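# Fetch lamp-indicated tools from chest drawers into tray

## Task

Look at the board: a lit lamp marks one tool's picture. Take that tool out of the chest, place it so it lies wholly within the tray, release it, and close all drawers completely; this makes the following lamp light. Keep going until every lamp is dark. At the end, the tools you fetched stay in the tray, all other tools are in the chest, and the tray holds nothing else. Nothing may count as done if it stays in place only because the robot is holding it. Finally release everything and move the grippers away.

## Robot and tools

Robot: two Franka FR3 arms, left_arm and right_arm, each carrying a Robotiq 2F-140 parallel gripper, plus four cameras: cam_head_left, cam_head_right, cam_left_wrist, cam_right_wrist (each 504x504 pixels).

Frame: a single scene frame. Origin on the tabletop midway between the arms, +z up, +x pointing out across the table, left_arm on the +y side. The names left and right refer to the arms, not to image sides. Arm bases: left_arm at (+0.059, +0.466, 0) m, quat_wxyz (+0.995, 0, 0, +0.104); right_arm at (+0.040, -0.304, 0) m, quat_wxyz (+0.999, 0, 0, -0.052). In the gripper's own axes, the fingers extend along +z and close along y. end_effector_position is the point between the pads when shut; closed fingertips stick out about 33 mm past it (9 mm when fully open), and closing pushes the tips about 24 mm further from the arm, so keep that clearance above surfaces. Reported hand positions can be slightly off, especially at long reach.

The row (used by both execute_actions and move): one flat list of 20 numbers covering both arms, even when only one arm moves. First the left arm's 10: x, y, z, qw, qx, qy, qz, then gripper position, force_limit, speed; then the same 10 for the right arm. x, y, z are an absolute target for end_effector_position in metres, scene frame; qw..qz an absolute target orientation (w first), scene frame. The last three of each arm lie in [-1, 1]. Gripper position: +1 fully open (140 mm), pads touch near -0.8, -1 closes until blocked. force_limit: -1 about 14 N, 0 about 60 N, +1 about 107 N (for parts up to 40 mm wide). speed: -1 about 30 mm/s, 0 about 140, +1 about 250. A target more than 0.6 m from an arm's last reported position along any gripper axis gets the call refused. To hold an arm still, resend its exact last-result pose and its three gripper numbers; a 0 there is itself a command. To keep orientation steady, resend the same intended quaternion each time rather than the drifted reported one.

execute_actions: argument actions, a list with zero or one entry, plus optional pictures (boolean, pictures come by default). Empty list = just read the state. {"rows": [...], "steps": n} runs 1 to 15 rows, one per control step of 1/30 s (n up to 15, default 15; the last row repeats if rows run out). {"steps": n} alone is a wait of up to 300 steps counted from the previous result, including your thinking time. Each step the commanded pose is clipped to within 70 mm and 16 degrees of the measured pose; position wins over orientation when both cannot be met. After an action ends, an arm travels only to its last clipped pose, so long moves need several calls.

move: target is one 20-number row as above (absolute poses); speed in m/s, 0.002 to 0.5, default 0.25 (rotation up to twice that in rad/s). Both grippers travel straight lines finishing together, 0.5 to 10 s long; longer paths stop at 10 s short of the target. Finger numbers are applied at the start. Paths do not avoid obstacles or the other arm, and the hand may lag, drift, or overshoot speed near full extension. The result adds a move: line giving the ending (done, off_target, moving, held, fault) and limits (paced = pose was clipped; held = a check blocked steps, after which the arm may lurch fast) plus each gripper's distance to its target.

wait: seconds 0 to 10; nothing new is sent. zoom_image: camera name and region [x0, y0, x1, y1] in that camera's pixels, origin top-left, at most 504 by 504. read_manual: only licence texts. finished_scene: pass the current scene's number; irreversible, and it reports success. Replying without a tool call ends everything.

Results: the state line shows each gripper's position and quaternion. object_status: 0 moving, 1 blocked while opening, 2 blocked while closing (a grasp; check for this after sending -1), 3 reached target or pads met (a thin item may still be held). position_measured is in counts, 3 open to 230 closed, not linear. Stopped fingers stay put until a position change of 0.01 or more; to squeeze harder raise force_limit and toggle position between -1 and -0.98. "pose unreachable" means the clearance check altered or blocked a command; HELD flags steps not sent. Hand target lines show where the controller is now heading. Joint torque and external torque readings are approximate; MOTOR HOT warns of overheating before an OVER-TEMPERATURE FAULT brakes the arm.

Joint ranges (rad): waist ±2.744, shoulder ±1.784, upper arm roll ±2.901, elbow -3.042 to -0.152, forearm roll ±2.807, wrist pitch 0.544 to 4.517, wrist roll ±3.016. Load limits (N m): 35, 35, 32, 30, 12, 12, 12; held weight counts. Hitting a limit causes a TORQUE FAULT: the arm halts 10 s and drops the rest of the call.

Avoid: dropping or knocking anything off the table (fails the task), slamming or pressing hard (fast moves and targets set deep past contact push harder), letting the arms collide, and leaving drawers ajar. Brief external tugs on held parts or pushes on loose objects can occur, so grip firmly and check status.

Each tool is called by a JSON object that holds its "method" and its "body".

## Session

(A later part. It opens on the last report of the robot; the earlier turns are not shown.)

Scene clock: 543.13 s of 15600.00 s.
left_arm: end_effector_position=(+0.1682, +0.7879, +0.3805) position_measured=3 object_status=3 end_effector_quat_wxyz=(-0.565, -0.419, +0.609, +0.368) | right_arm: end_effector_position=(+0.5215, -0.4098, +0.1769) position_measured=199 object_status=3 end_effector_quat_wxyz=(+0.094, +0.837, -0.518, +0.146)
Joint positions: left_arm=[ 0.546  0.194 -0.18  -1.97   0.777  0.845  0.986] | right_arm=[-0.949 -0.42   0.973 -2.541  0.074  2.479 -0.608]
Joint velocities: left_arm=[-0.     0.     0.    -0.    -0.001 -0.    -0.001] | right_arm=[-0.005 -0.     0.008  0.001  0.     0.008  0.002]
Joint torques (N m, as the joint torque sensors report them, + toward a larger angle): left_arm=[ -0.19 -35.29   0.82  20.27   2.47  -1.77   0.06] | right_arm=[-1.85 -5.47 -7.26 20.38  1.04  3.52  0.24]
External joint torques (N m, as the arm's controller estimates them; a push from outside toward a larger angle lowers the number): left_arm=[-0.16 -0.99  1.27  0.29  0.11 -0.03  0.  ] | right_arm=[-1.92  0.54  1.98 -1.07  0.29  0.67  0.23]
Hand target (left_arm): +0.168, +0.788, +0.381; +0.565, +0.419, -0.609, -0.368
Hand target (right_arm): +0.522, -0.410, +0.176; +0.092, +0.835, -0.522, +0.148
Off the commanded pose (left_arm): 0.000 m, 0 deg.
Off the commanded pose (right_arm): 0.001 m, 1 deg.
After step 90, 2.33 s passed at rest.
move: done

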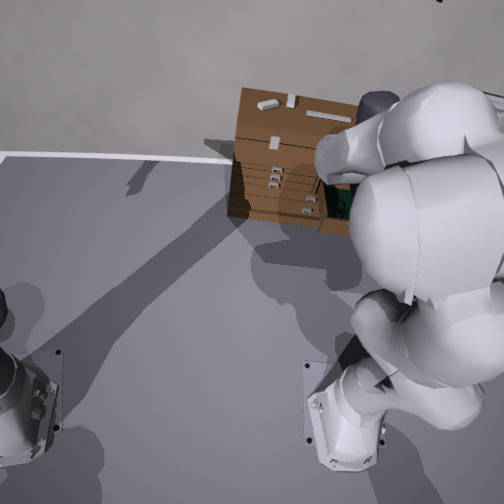

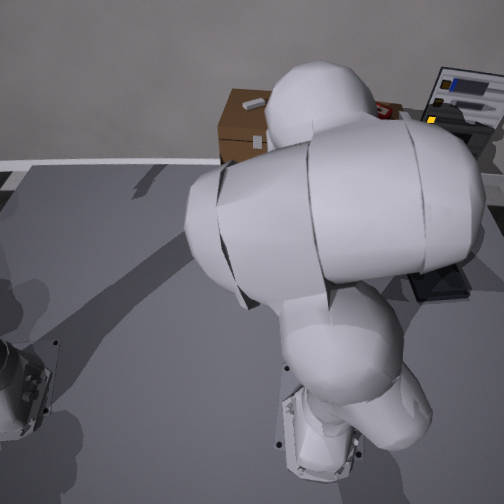

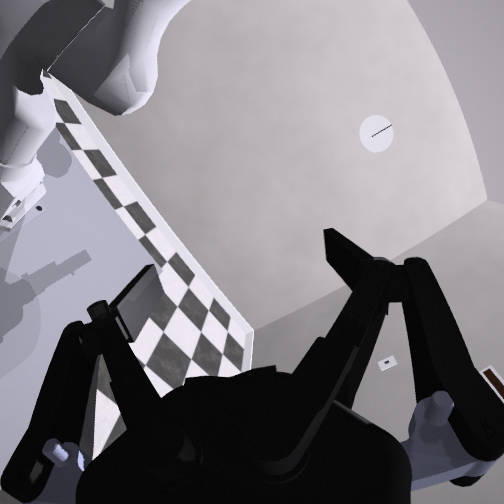

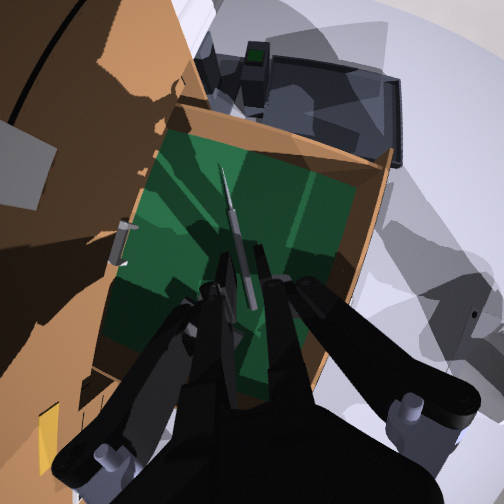

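{"method": "move", "body": {"target": [0.1682,0.7879,0.3805,-0.565,-0.419,0.609,0.368,1,0,0,0.522,-0.410,0.171,0.092,0.835,-0.522,0.1476,-0.55,0,-0.5], "speed": 0.01}}

Scene clock: 548.90 s of 15600.00 s.
left_arm: end_effector_position=(+0.1682, +0.7879, +0.3805) position_measured=3 object_status=3 end_effector_quat_wxyz=(-0.565, -0.419, +0.609, +0.368) | right_arm: end_effector_position=(+0.5260, -0.4101, +0.1768) position_measured=199 object_status=3 end_effector_quat_wxyz=(+0.093, +0.837, -0.517, +0.153)
Joint positions: left_arm=[ 0.546  0.194 -0.18  -1.97   0.777  0.845  0.986] | right_arm=[-0.964 -0.42   0.99  -2.541  0.074  2.498 -0.606]
Joint velocities: left_arm=[ 0.     0.     0.001 -0.001  0.    -0.     0.001] | right_arm=[-0.007  0.001  0.009 -0.001  0.002  0.01   0.001]
Joint torques (N m, as the joint torque sensors report them, + toward a larger angle): left_arm=[ -0.09 -35.19   0.42  20.92   2.49  -1.79   0.06] | right_arm=[-1.49 -2.47 -7.57 17.01  1.25  2.63  0.26]
External joint torques (N m, as the arm's controller estimates them; a push from outside toward a larger angle lowers the number): left_arm=[-0.17 -0.91  0.77  0.98  0.12 -0.05  0.  ] | right_arm=[-1.45  3.14  1.86 -4.25  0.48 -0.21  0.25]
Hand target (left_arm): +0.168, +0.788, +0.381; +0.565, +0.419, -0.609, -0.368
Hand target (right_arm): +0.522, -0.410, +0.171; +0.092, +0.835, -0.522, +0.148
Off the commanded pose (left_arm): 0.000 m, 0 deg.
Off the commanded pose (right_arm): 0.007 m, 1 deg.
After step 90, 1.97 s passed at rest.
move: off_target (right_arm)

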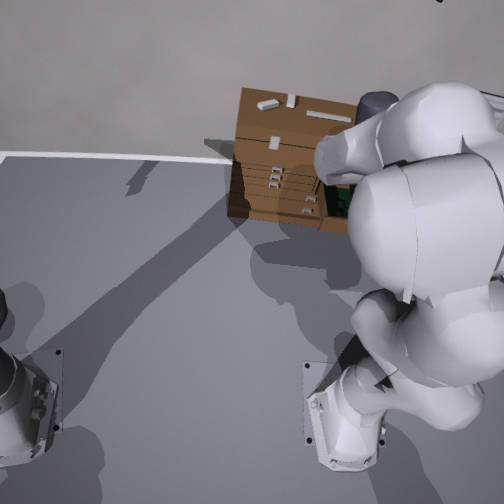

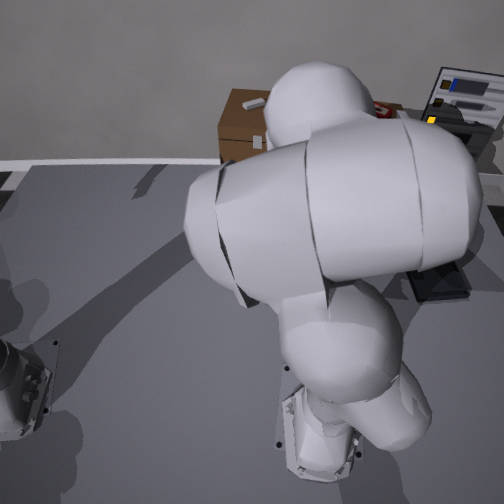

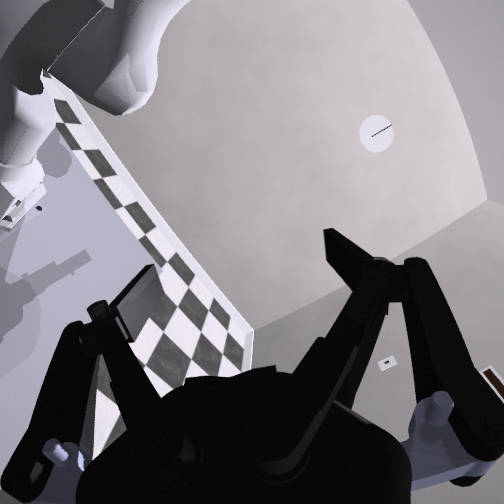

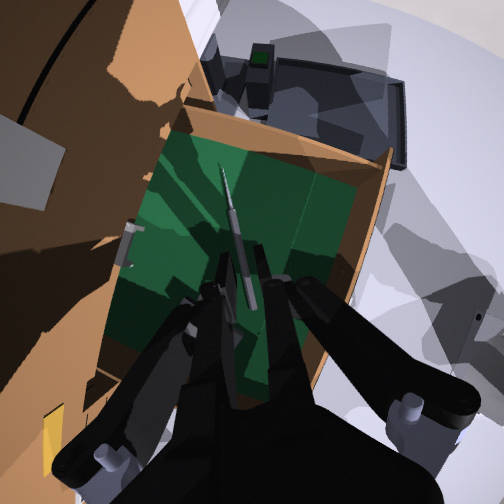

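{"method": "move", "body": {"target": [0.1682,0.7879,0.3805,-0.565,-0.419,0.609,0.368,1,0,0,0.526,-0.410,0.1795,0.092,0.835,-0.522,0.1476,-0.55,0,-0.5], "speed": 0.01}}

{"method": "move", "body": {"target": [0.1682,0.7879,0.3805,-0.565,-0.419,0.609,0.368,1,0,0,0.526,-0.410,0.1795,0.092,0.835,-0.522,0.1476,-1,0,-0.6], "speed": 0.01}}

{"method": "move", "body": {"target": [0.1682,0.7879,0.3805,-0.565,-0.419,0.609,0.368,1,0,0,0.51,-0.410,0.26,0.092,0.835,-0.522,0.1476,-1,0,-0.6], "speed": 0.06}}

Scene clock: 558.03 s of 15600.00 s.
left_arm: end_effector_position=(+0.1682, +0.7879, +0.3805) position_measured=3 object_status=3 end_effector_quat_wxyz=(-0.565, -0.419, +0.609, +0.368) | right_arm: end_effector_position=(+0.5272, -0.4096, +0.1802) position_measured=199 object_status=3 end_effector_quat_wxyz=(+0.093, +0.837, -0.518, +0.150)
Joint positions: left_arm=[ 0.546  0.194 -0.18  -1.97   0.777  0.845  0.986] | right_arm=[-0.965 -0.418  0.988 -2.528  0.074  2.481 -0.605]
Joint velocities: left_arm=[ 0.001  0.001 -0.001  0.    -0.    -0.001 -0.001] | right_arm=[-0.001  0.001 -0.     0.002  0.001 -0.008 -0.001]
Joint torques (N m, as the joint torque sensors report them, + toward a larger angle): left_arm=[ -0.33 -34.97   0.42  20.52   2.47  -1.86   0.03] | right_arm=[ -1.32  -5.03 -10.04  22.88   1.27   2.08   0.02]
External joint torques (N m, as the arm's controller estimates them; a push from outside toward a larger angle lowers the number): left_arm=[-0.34 -0.62  0.84  0.51  0.1  -0.11 -0.03] | right_arm=[-1.37  0.68 -0.71  1.47  0.52 -0.76  0.01]
Hand target (left_arm): +0.168, +0.788, +0.381; +0.565, +0.419, -0.609, -0.368
Hand target (right_arm): +0.526, -0.410, +0.180; +0.092, +0.835, -0.522, +0.148
Off the commanded pose (left_arm): 0.000 m, 0 deg.
Off the commanded pose (right_arm): 0.001 m, 1 deg.
After step 90, 5.10 s passed at rest.
move: done

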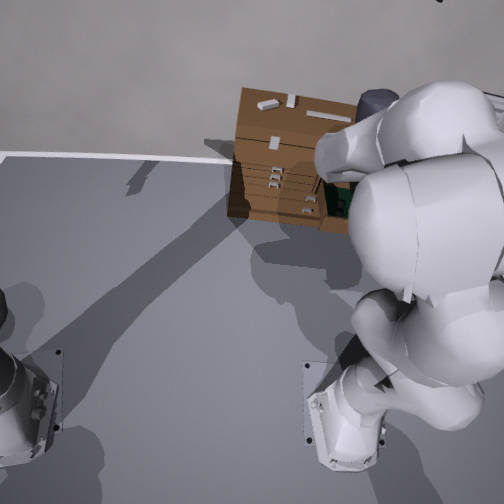

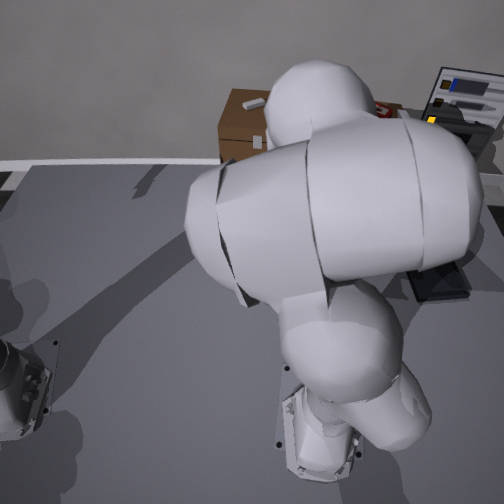

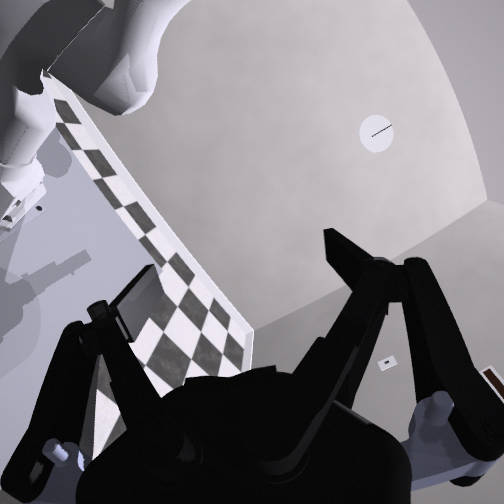

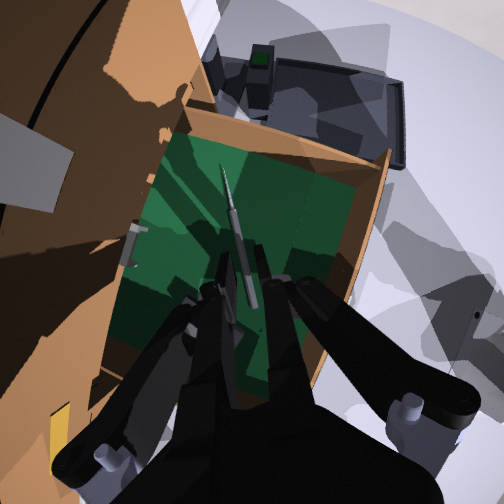

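Scene clock: 558.77 s of 15600.00 s.
left_arm: end_effector_position=(+0.1682, +0.7879, +0.3805) position_measured=3 object_status=3 end_effector_quat_wxyz=(-0.565, -0.419, +0.609, +0.368) | right_arm: end_effector_position=(+0.5270, -0.4096, +0.1802) position_measured=233 object_status=3 end_effector_quat_wxyz=(+0.093, +0.837, -0.518, +0.150)
Joint positions: left_arm=[ 0.546  0.194 -0.18  -1.97   0.777  0.845  0.986] | right_arm=[-0.965 -0.418  0.988 -2.527  0.074  2.48  -0.605]
Joint velocities: left_arm=[-0.002 -0.     0.001 -0.     0.    -0.    -0.001] | right_arm=[-0.001 -0.001  0.001  0.002 -0.001 -0.001  0.001]
Joint torques (N m, as the joint torque sensors report them, + toward a larger angle): left_arm=[ -0.06 -35.11   0.76  20.57   2.54  -1.8    0.04] | right_arm=[-0.95 -5.02 -9.51 22.19  1.3   2.11  0.05]
External joint torques (N m, as the arm's controller estimates them; a push from outside toward a larger angle lowers the number): left_arm=[-0.03 -0.85  1.21  0.64  0.18 -0.06 -0.02] | right_arm=[-0.97  0.74 -0.13  0.71  0.55 -0.74  0.04]
Hand target (left_arm): +0.168, +0.788, +0.381; +0.565, +0.419, -0.609, -0.368
Hand target (right_arm): +0.526, -0.410, +0.180; +0.092, +0.835, -0.522, +0.148
Off the commanded pose (left_arm): 0.000 m, 0 deg.
Off the commanded pose (right_arm): 0.001 m, 1 deg.
move: done

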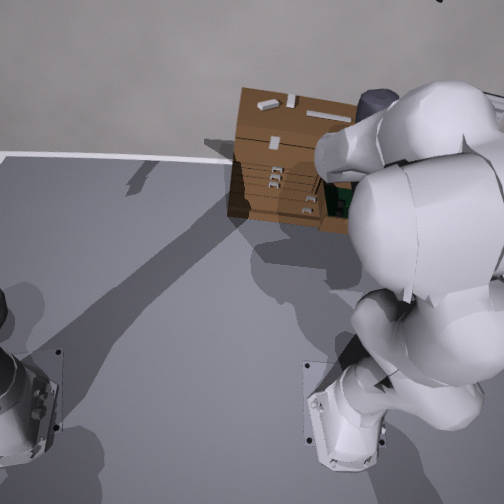

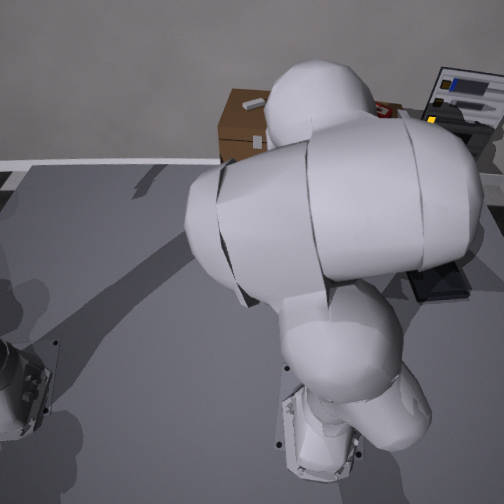

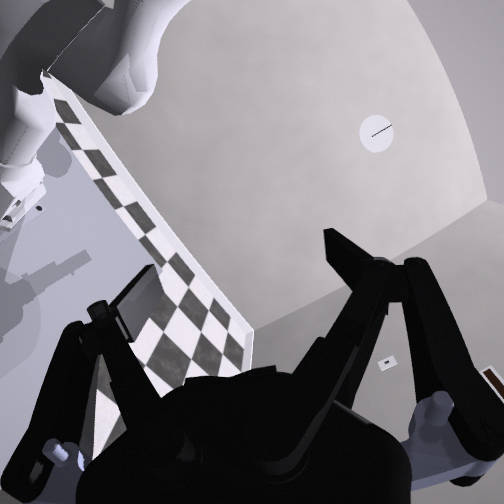

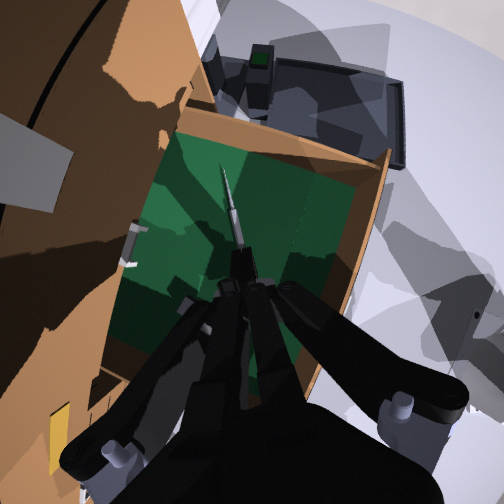

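Scene clock: 560.60 s of 15600.00 s.
left_arm: end_effector_position=(+0.1682, +0.7879, +0.3805) position_measured=3 object_status=3 end_effector_quat_wxyz=(-0.565, -0.419, +0.609, +0.368) | right_arm: end_effector_position=(+0.5108, -0.4102, +0.2599) position_measured=233 object_status=3 end_effector_quat_wxyz=(+0.090, +0.832, -0.527, +0.149)
Joint positions: left_arm=[ 0.546  0.194 -0.18  -1.97   0.777  0.845  0.986] | right_arm=[-0.791 -0.545  0.762 -2.456  0.111  2.258 -0.675]
Joint velocities: left_arm=[ 0.     0.001  0.    -0.    -0.001 -0.001  0.003] | right_arm=[ 0.005  0.001 -0.003  0.002  0.    -0.01  -0.004]
Joint torques (N m, as the joint torque sensors report them, + toward a larger angle): left_arm=[ -0.04 -35.03   0.55  20.81   2.46  -1.8    0.07] | right_arm=[  0.46  -7.44 -11.2   23.82  -0.12   2.17  -0.52]
External joint torques (N m, as the arm's controller estimates them; a push from outside toward a larger angle lowers the number): left_arm=[-0.11 -0.8   0.91  0.88  0.1  -0.06  0.01] | right_arm=[ 0.46 -0.63 -0.95  0.86 -0.77 -0.75 -0.53]
Hand target (left_arm): +0.168, +0.788, +0.381; +0.565, +0.419, -0.609, -0.368
Hand target (right_arm): +0.510, -0.410, +0.260; +0.092, +0.835, -0.523, +0.147
Off the commanded pose (left_arm): 0.000 m, 0 deg.
Off the commanded pose (right_arm): 0.001 m, 1 deg.
move: done

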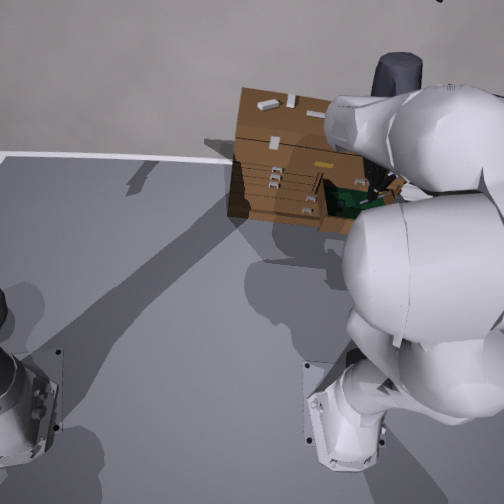

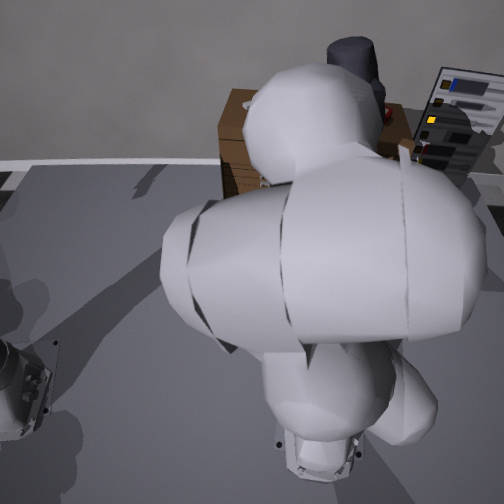

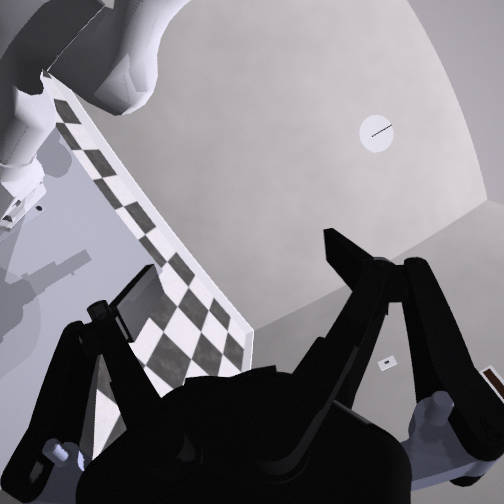

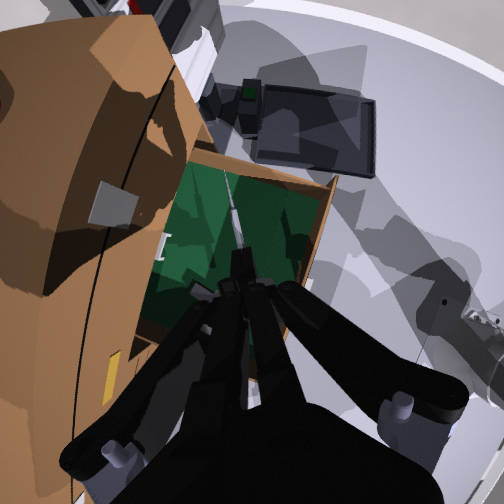

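{"method": "move", "body": {"target": [0.1682,0.7879,0.3805,-0.565,-0.419,0.609,0.368,1,0,0,0.533,-0.426,0.195,0.092,0.835,-0.522,0.1476,-0.6,0,-0.5], "speed": 0.05}}

{"method": "zoom_image", "body": {"camera": "cam_right_wrist", "region": [150,150,350,370]}}

Scene clock: 572.80 s of 15600.00 s.
left_arm: end_effector_position=(+0.1682, +0.7879, +0.3805) position_measured=3 object_status=3 end_effector_quat_wxyz=(-0.565, -0.419, +0.609, +0.368) | right_arm: end_effector_position=(+0.5312, -0.4257, +0.1942) position_measured=205 object_status=3 end_effector_quat_wxyz=(+0.093, +0.838, -0.518, +0.144)
Joint positions: left_arm=[ 0.546  0.194 -0.18  -1.97   0.777  0.845  0.986] | right_arm=[-0.966 -0.396  0.943 -2.486  0.046  2.44  -0.631]
Joint velocities: left_arm=[-0.001 -0.     0.001  0.002 -0.    -0.     0.001] | right_arm=[-0.018 -0.     0.016 -0.001  0.001  0.012  0.006]
Joint torques (N m, as the joint torque sensors report them, + toward a larger angle): left_arm=[ -0.44 -35.11   0.22  20.62   2.46  -1.79   0.03] | right_arm=[-1.68 -7.84 -7.14 22.21  0.53  3.49  0.05]
External joint torques (N m, as the arm's controller estimates them; a push from outside toward a larger angle lowers the number): left_arm=[-0.44 -0.74  0.65  0.58  0.09 -0.05 -0.03] | right_arm=[-1.57 -0.66  1.87  0.22 -0.21  0.64  0.04]
Hand target (left_arm): +0.168, +0.788, +0.381; +0.565, +0.419, -0.609, -0.368
Hand target (right_arm): +0.533, -0.426, +0.195; +0.092, +0.835, -0.521, +0.148
Off the commanded pose (left_arm): 0.000 m, 0 deg.
Off the commanded pose (right_arm): 0.002 m, 1 deg.
After step 90, 7.40 s passed at rest.
move: done

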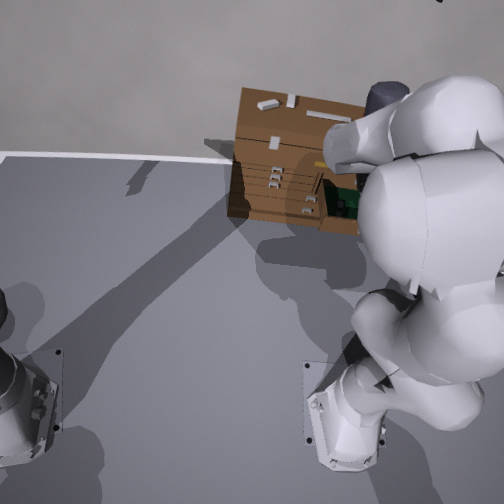

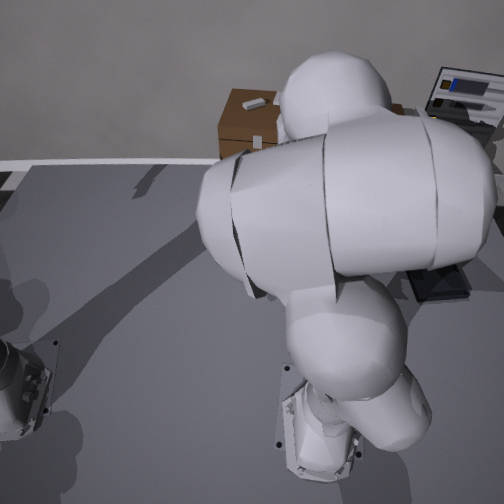

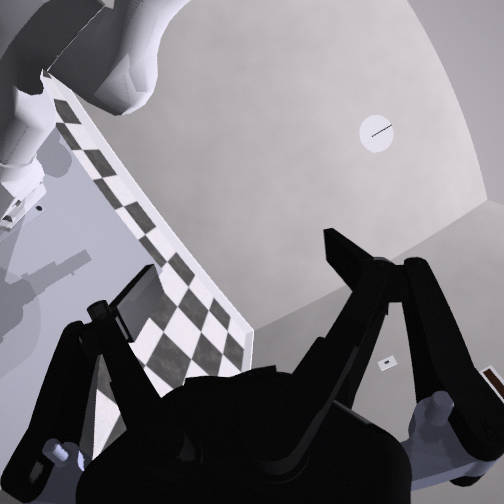

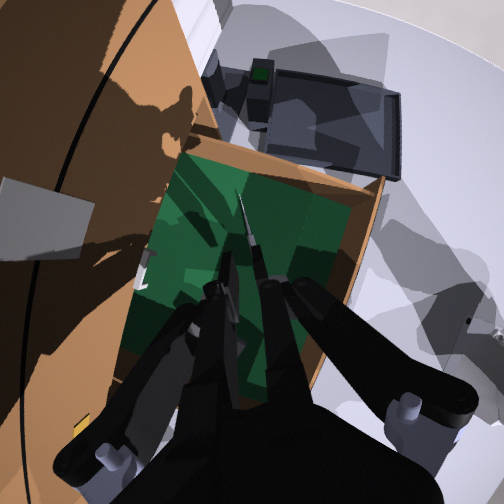

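Region (150, 150, 350, 370) of cam_right_wrist's 504x504 image, scaled by 2.291, with more detail than that image has; it fills the left 458 columns of this view, and the rest is white.

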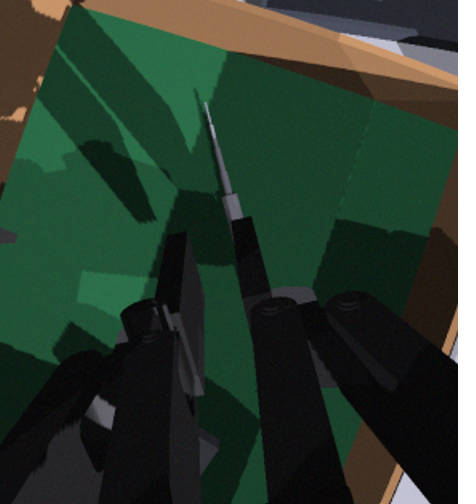

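{"method": "move", "body": {"target": [0.1682,0.7879,0.3805,-0.565,-0.419,0.609,0.368,1,0,0,0.5223,-0.4223,0.192,0.092,0.835,-0.522,0.1476,-0.6,0,-0.5], "speed": 0.02}}

{"method": "zoom_image", "body": {"camera": "cam_right_wrist", "region": [150,150,350,370]}}

Scene clock: 583.03 s of 15600.00 s.
left_arm: end_effector_position=(+0.1682, +0.7879, +0.3805) position_measured=3 object_status=3 end_effector_quat_wxyz=(-0.565, -0.419, +0.609, +0.368) | right_arm: end_effector_position=(+0.5214, -0.4223, +0.1912) position_measured=205 object_status=3 end_effector_quat_wxyz=(+0.094, +0.835, -0.522, +0.145)
Joint positions: left_arm=[ 0.546  0.194 -0.18  -1.97   0.777  0.845  0.986] | right_arm=[-0.931 -0.424  0.919 -2.52   0.066  2.446 -0.629]
Joint velocities: left_arm=[ 0.     0.    -0.001  0.001 -0.001 -0.001  0.001] | right_arm=[ 0.01  -0.    -0.014 -0.004  0.002  0.005  0.001]
Joint torques (N m, as the joint torque sensors report them, + toward a larger angle): left_arm=[ -0.33 -35.48   0.5   20.99   2.48  -1.81   0.06] | right_arm=[ 1.06 -8.24 -9.45 21.59  1.48  3.24 -0.22]
External joint torques (N m, as the arm's controller estimates them; a push from outside toward a larger angle lowers the number): left_arm=[-0.41 -1.2   0.85  1.01  0.11 -0.07  0.  ] | right_arm=[ 1.13 -1.27 -0.28 -0.31  0.75  0.37 -0.23]
Hand target (left_arm): +0.168, +0.788, +0.381; +0.565, +0.419, -0.609, -0.368
Hand target (right_arm): +0.522, -0.422, +0.192; +0.092, +0.835, -0.522, +0.148
Off the commanded pose (left_arm): 0.000 m, 0 deg.
Off the commanded pose (right_arm): 0.001 m, 0 deg.
After step 90, 6.50 s passed at rest.
move: done

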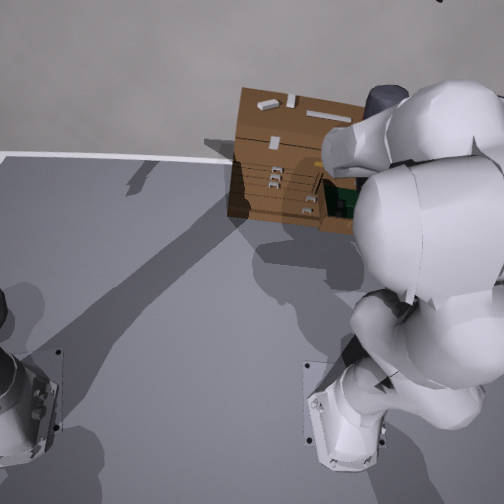

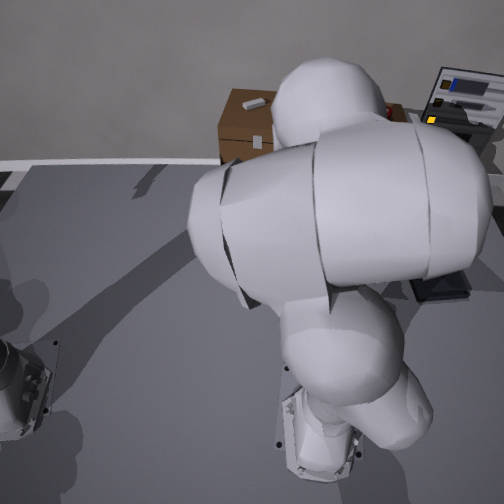

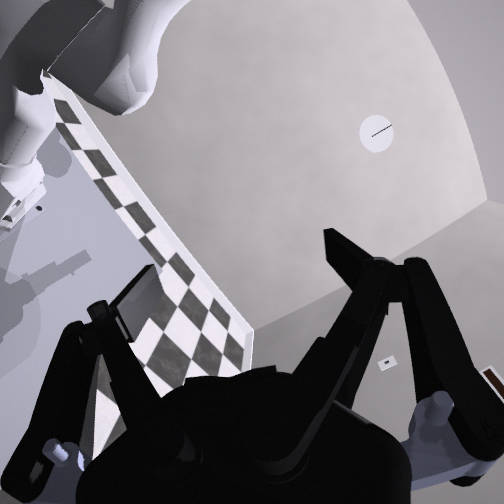

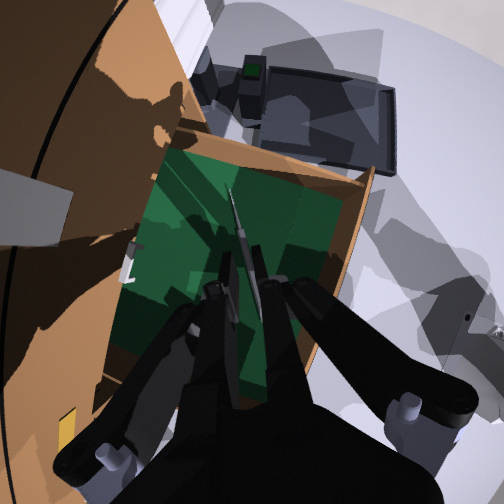

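Region (150, 150, 350, 370) of cam_right_wrist's 504x504 image, scaled by 2.291, with more detail than that image has; it fills the left 458 columns of this view, and the rest is white.

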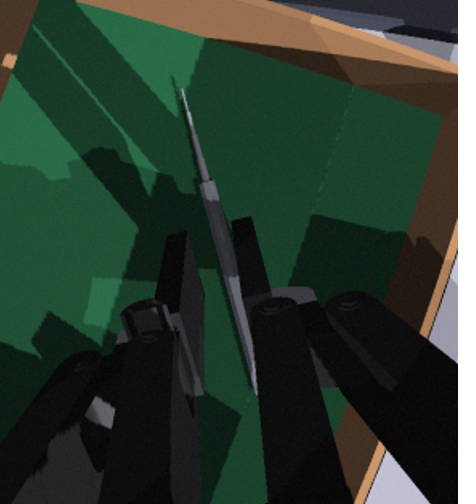

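{"method": "move", "body": {"target": [0.1682,0.7879,0.3805,-0.565,-0.419,0.609,0.368,1,0,0,0.5196,-0.4236,0.186,0.092,0.835,-0.522,0.1476,-0.6,0,-0.5], "speed": 0.02}}

{"method": "move", "body": {"target": [0.1682,0.7879,0.3805,-0.565,-0.419,0.609,0.368,1,0,0,0.5196,-0.4236,0.176,0.092,0.835,-0.522,0.1476,-0.6,0,-0.5], "speed": 0.01}}

{"method": "move", "body": {"target": [0.1682,0.7879,0.3805,-0.565,-0.419,0.609,0.368,1,0,0,0.5196,-0.4236,0.1765,0.092,0.835,-0.522,0.1476,-1,0,-0.8], "speed": 0.01}}

Scene clock: 594.80 s of 15600.00 s.
left_arm: end_effector_position=(+0.1682, +0.7879, +0.3805) position_measured=3 object_status=3 end_effector_quat_wxyz=(-0.565, -0.419, +0.609, +0.368) | right_arm: end_effector_position=(+0.5185, -0.4239, +0.1863) position_measured=205 object_status=3 end_effector_quat_wxyz=(+0.094, +0.835, -0.522, +0.146)
Joint positions: left_arm=[ 0.546  0.194 -0.18  -1.97   0.777  0.845  0.986] | right_arm=[-0.93  -0.424  0.918 -2.536  0.066  2.463 -0.629]
Joint velocities: left_arm=[-0.001  0.002  0.001 -0.001  0.    -0.    -0.001] | right_arm=[ 0.001 -0.     0.    -0.003  0.     0.011  0.   ]
Joint torques (N m, as the joint torque sensors report them, + toward a larger angle): left_arm=[ -0.11 -35.46   0.89  20.91   2.53  -1.79   0.05] | right_arm=[ 0.31 -6.27 -8.5  20.61  0.93  3.41 -0.15]
External joint torques (N m, as the arm's controller estimates them; a push from outside toward a larger angle lowers the number): left_arm=[-0.04 -1.27  1.36  0.98  0.17 -0.05 -0.01] | right_arm=[ 0.25  0.75  0.47 -1.07  0.19  0.57 -0.16]
Hand target (left_arm): +0.168, +0.788, +0.381; +0.565, +0.419, -0.609, -0.368
Hand target (right_arm): +0.520, -0.423, +0.186; +0.092, +0.835, -0.522, +0.148
Off the commanded pose (left_arm): 0.000 m, 0 deg.
Off the commanded pose (right_arm): 0.001 m, 0 deg.
After step 90, 8.07 s passed at rest.
move: done

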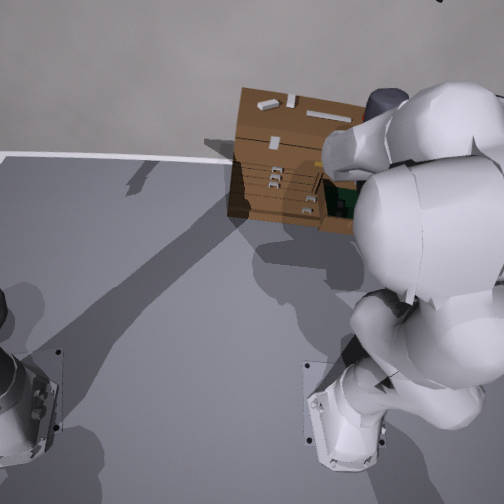

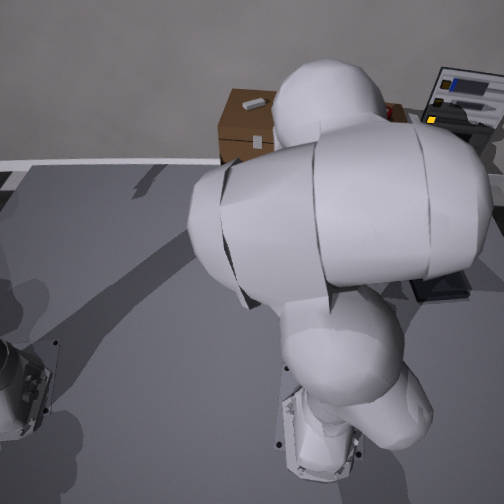

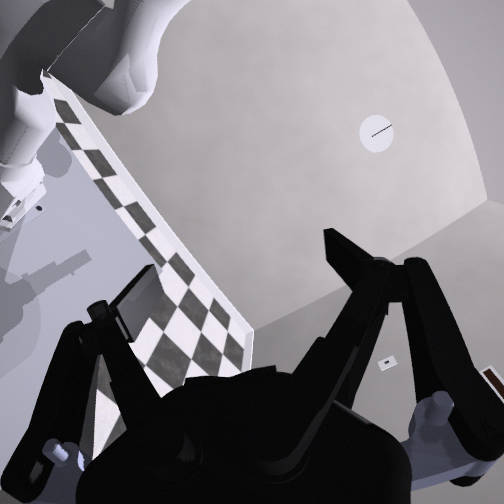

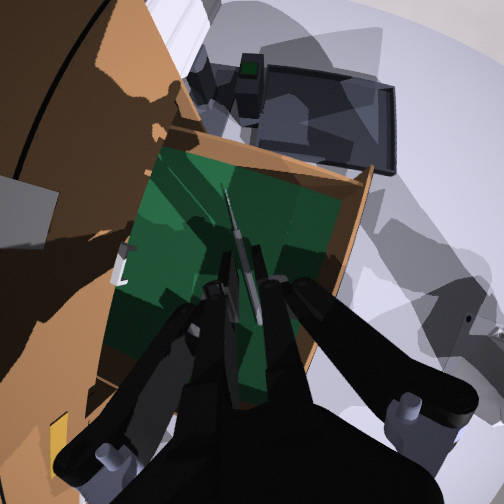

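Scene clock: 596.07 s of 15600.00 s.
left_arm: end_effector_position=(+0.1682, +0.7879, +0.3805) position_measured=3 object_status=3 end_effector_quat_wxyz=(-0.565, -0.419, +0.609, +0.368) | right_arm: end_effector_position=(+0.5191, -0.4232, +0.1769) position_measured=205 object_status=3 end_effector_quat_wxyz=(+0.093, +0.837, -0.519, +0.146)
Joint positions: left_arm=[ 0.546  0.194 -0.18  -1.97   0.777  0.845  0.986] | right_arm=[-0.955 -0.412  0.949 -2.547  0.066  2.491 -0.629]
Joint velocities: left_arm=[ 0.002  0.001  0.     0.    -0.001  0.001  0.   ] | right_arm=[-0.006  0.001  0.008 -0.001 -0.     0.009 -0.001]
Joint torques (N m, as the joint torque sensors report them, + toward a larger angle): left_arm=[ -0.29 -35.19   0.76  20.85   2.5   -1.84   0.02] | right_arm=[-1.09 -5.54 -7.56 20.64  0.71  3.51  0.21]
External joint torques (N m, as the arm's controller estimates them; a push from outside toward a larger angle lowers the number): left_arm=[-0.3  -0.88  1.17  0.85  0.13 -0.11 -0.04] | right_arm=[-1.08  1.08  1.41 -0.79 -0.05  0.67  0.2 ]
Hand target (left_arm): +0.168, +0.788, +0.381; +0.565, +0.419, -0.609, -0.368
Hand target (right_arm): +0.520, -0.424, +0.176; +0.092, +0.835, -0.522, +0.148
Off the commanded pose (left_arm): 0.000 m, 0 deg.
Off the commanded pose (right_arm): 0.001 m, 0 deg.
move: done

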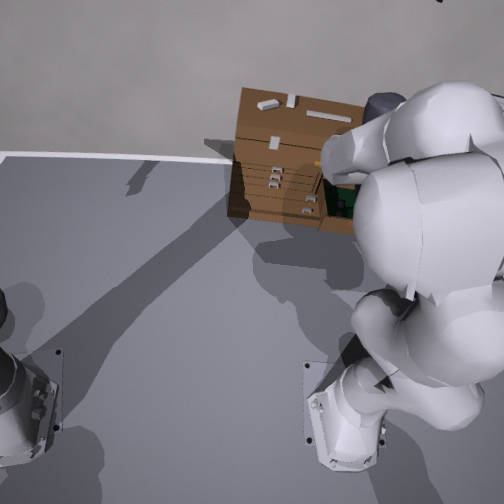

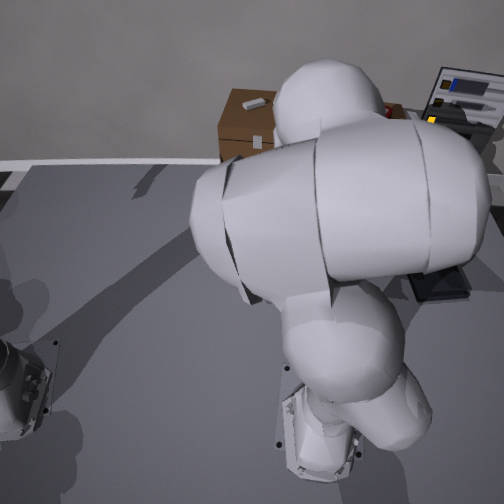

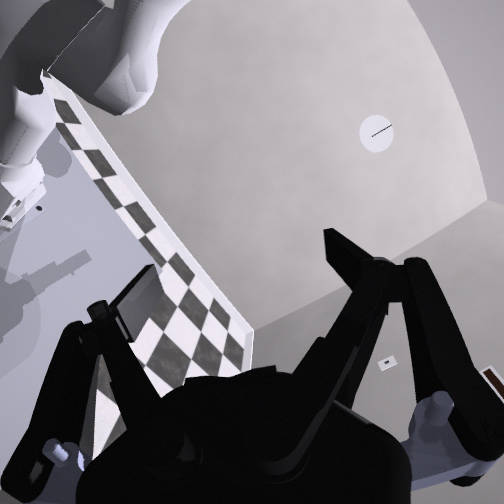

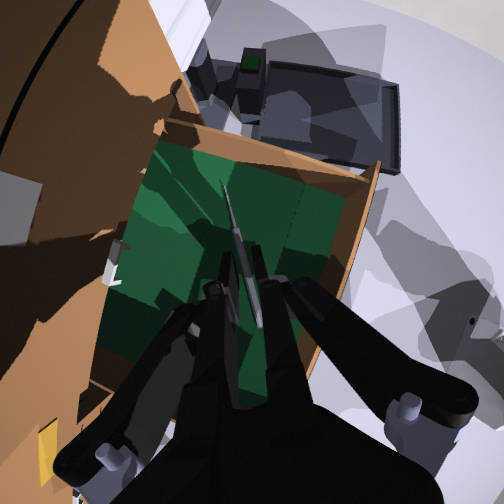

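Scene clock: 596.77 s of 15600.00 s.
left_arm: end_effector_position=(+0.1682, +0.7879, +0.3805) position_measured=3 object_status=3 end_effector_quat_wxyz=(-0.565, -0.419, +0.609, +0.368) | right_arm: end_effector_position=(+0.5191, -0.4234, +0.1770) position_measured=229 object_status=2 end_effector_quat_wxyz=(+0.093, +0.837, -0.519, +0.146)
Joint positions: left_arm=[ 0.546  0.194 -0.18  -1.97   0.777  0.845  0.986] | right_arm=[-0.955 -0.413  0.949 -2.547  0.066  2.491 -0.629]
Joint velocities: left_arm=[ 0.    -0.001  0.     0.    -0.     0.001  0.001] | right_arm=[-0.001 -0.001  0.001  0.001  0.003  0.001  0.   ]
Joint torques (N m, as the joint torque sensors report them, + toward a larger angle): left_arm=[ -0.57 -35.04   1.02  20.21   2.51  -1.8    0.04] | right_arm=[-1.37 -6.72 -7.47 20.91  0.91  3.51  0.14]
External joint torques (N m, as the arm's controller estimates them; a push from outside toward a larger angle lowers the number): left_arm=[-0.63 -0.62  1.4   0.17  0.13 -0.06 -0.02] | right_arm=[-1.45 -0.04  1.42 -0.59  0.15  0.65  0.13]
Hand target (left_arm): +0.168, +0.788, +0.381; +0.565, +0.419, -0.609, -0.368
Hand target (right_arm): +0.520, -0.424, +0.176; +0.092, +0.835, -0.522, +0.148
Off the commanded pose (left_arm): 0.000 m, 0 deg.
Off the commanded pose (right_arm): 0.001 m, 0 deg.
move: done

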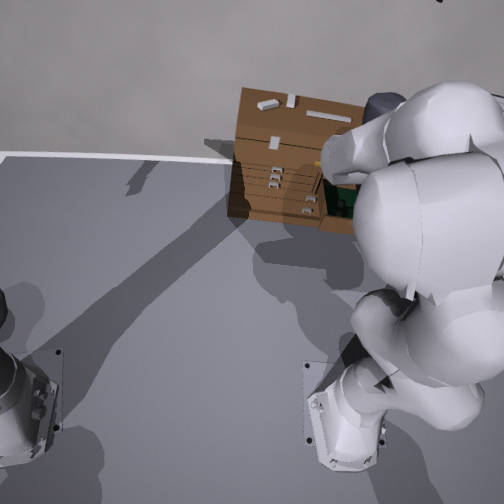

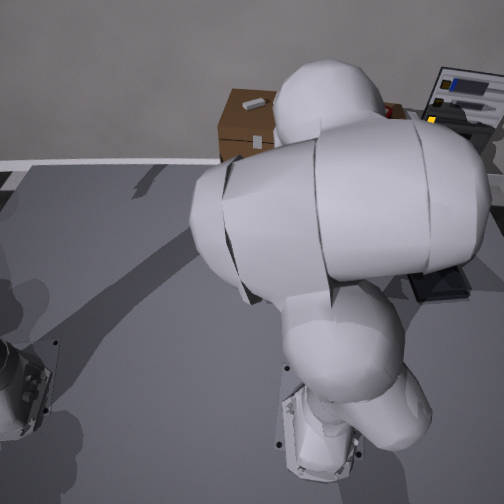

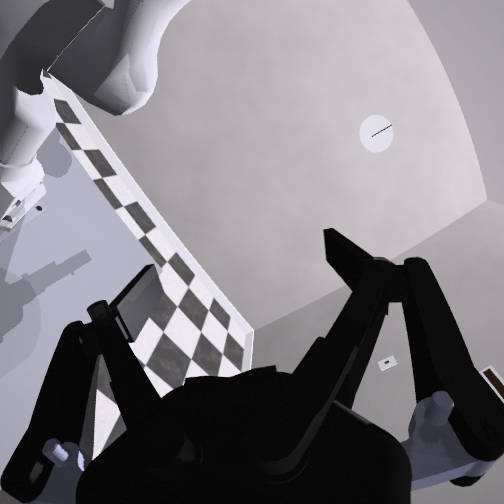

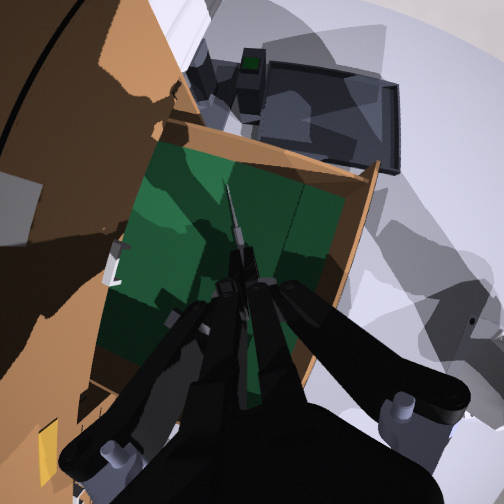

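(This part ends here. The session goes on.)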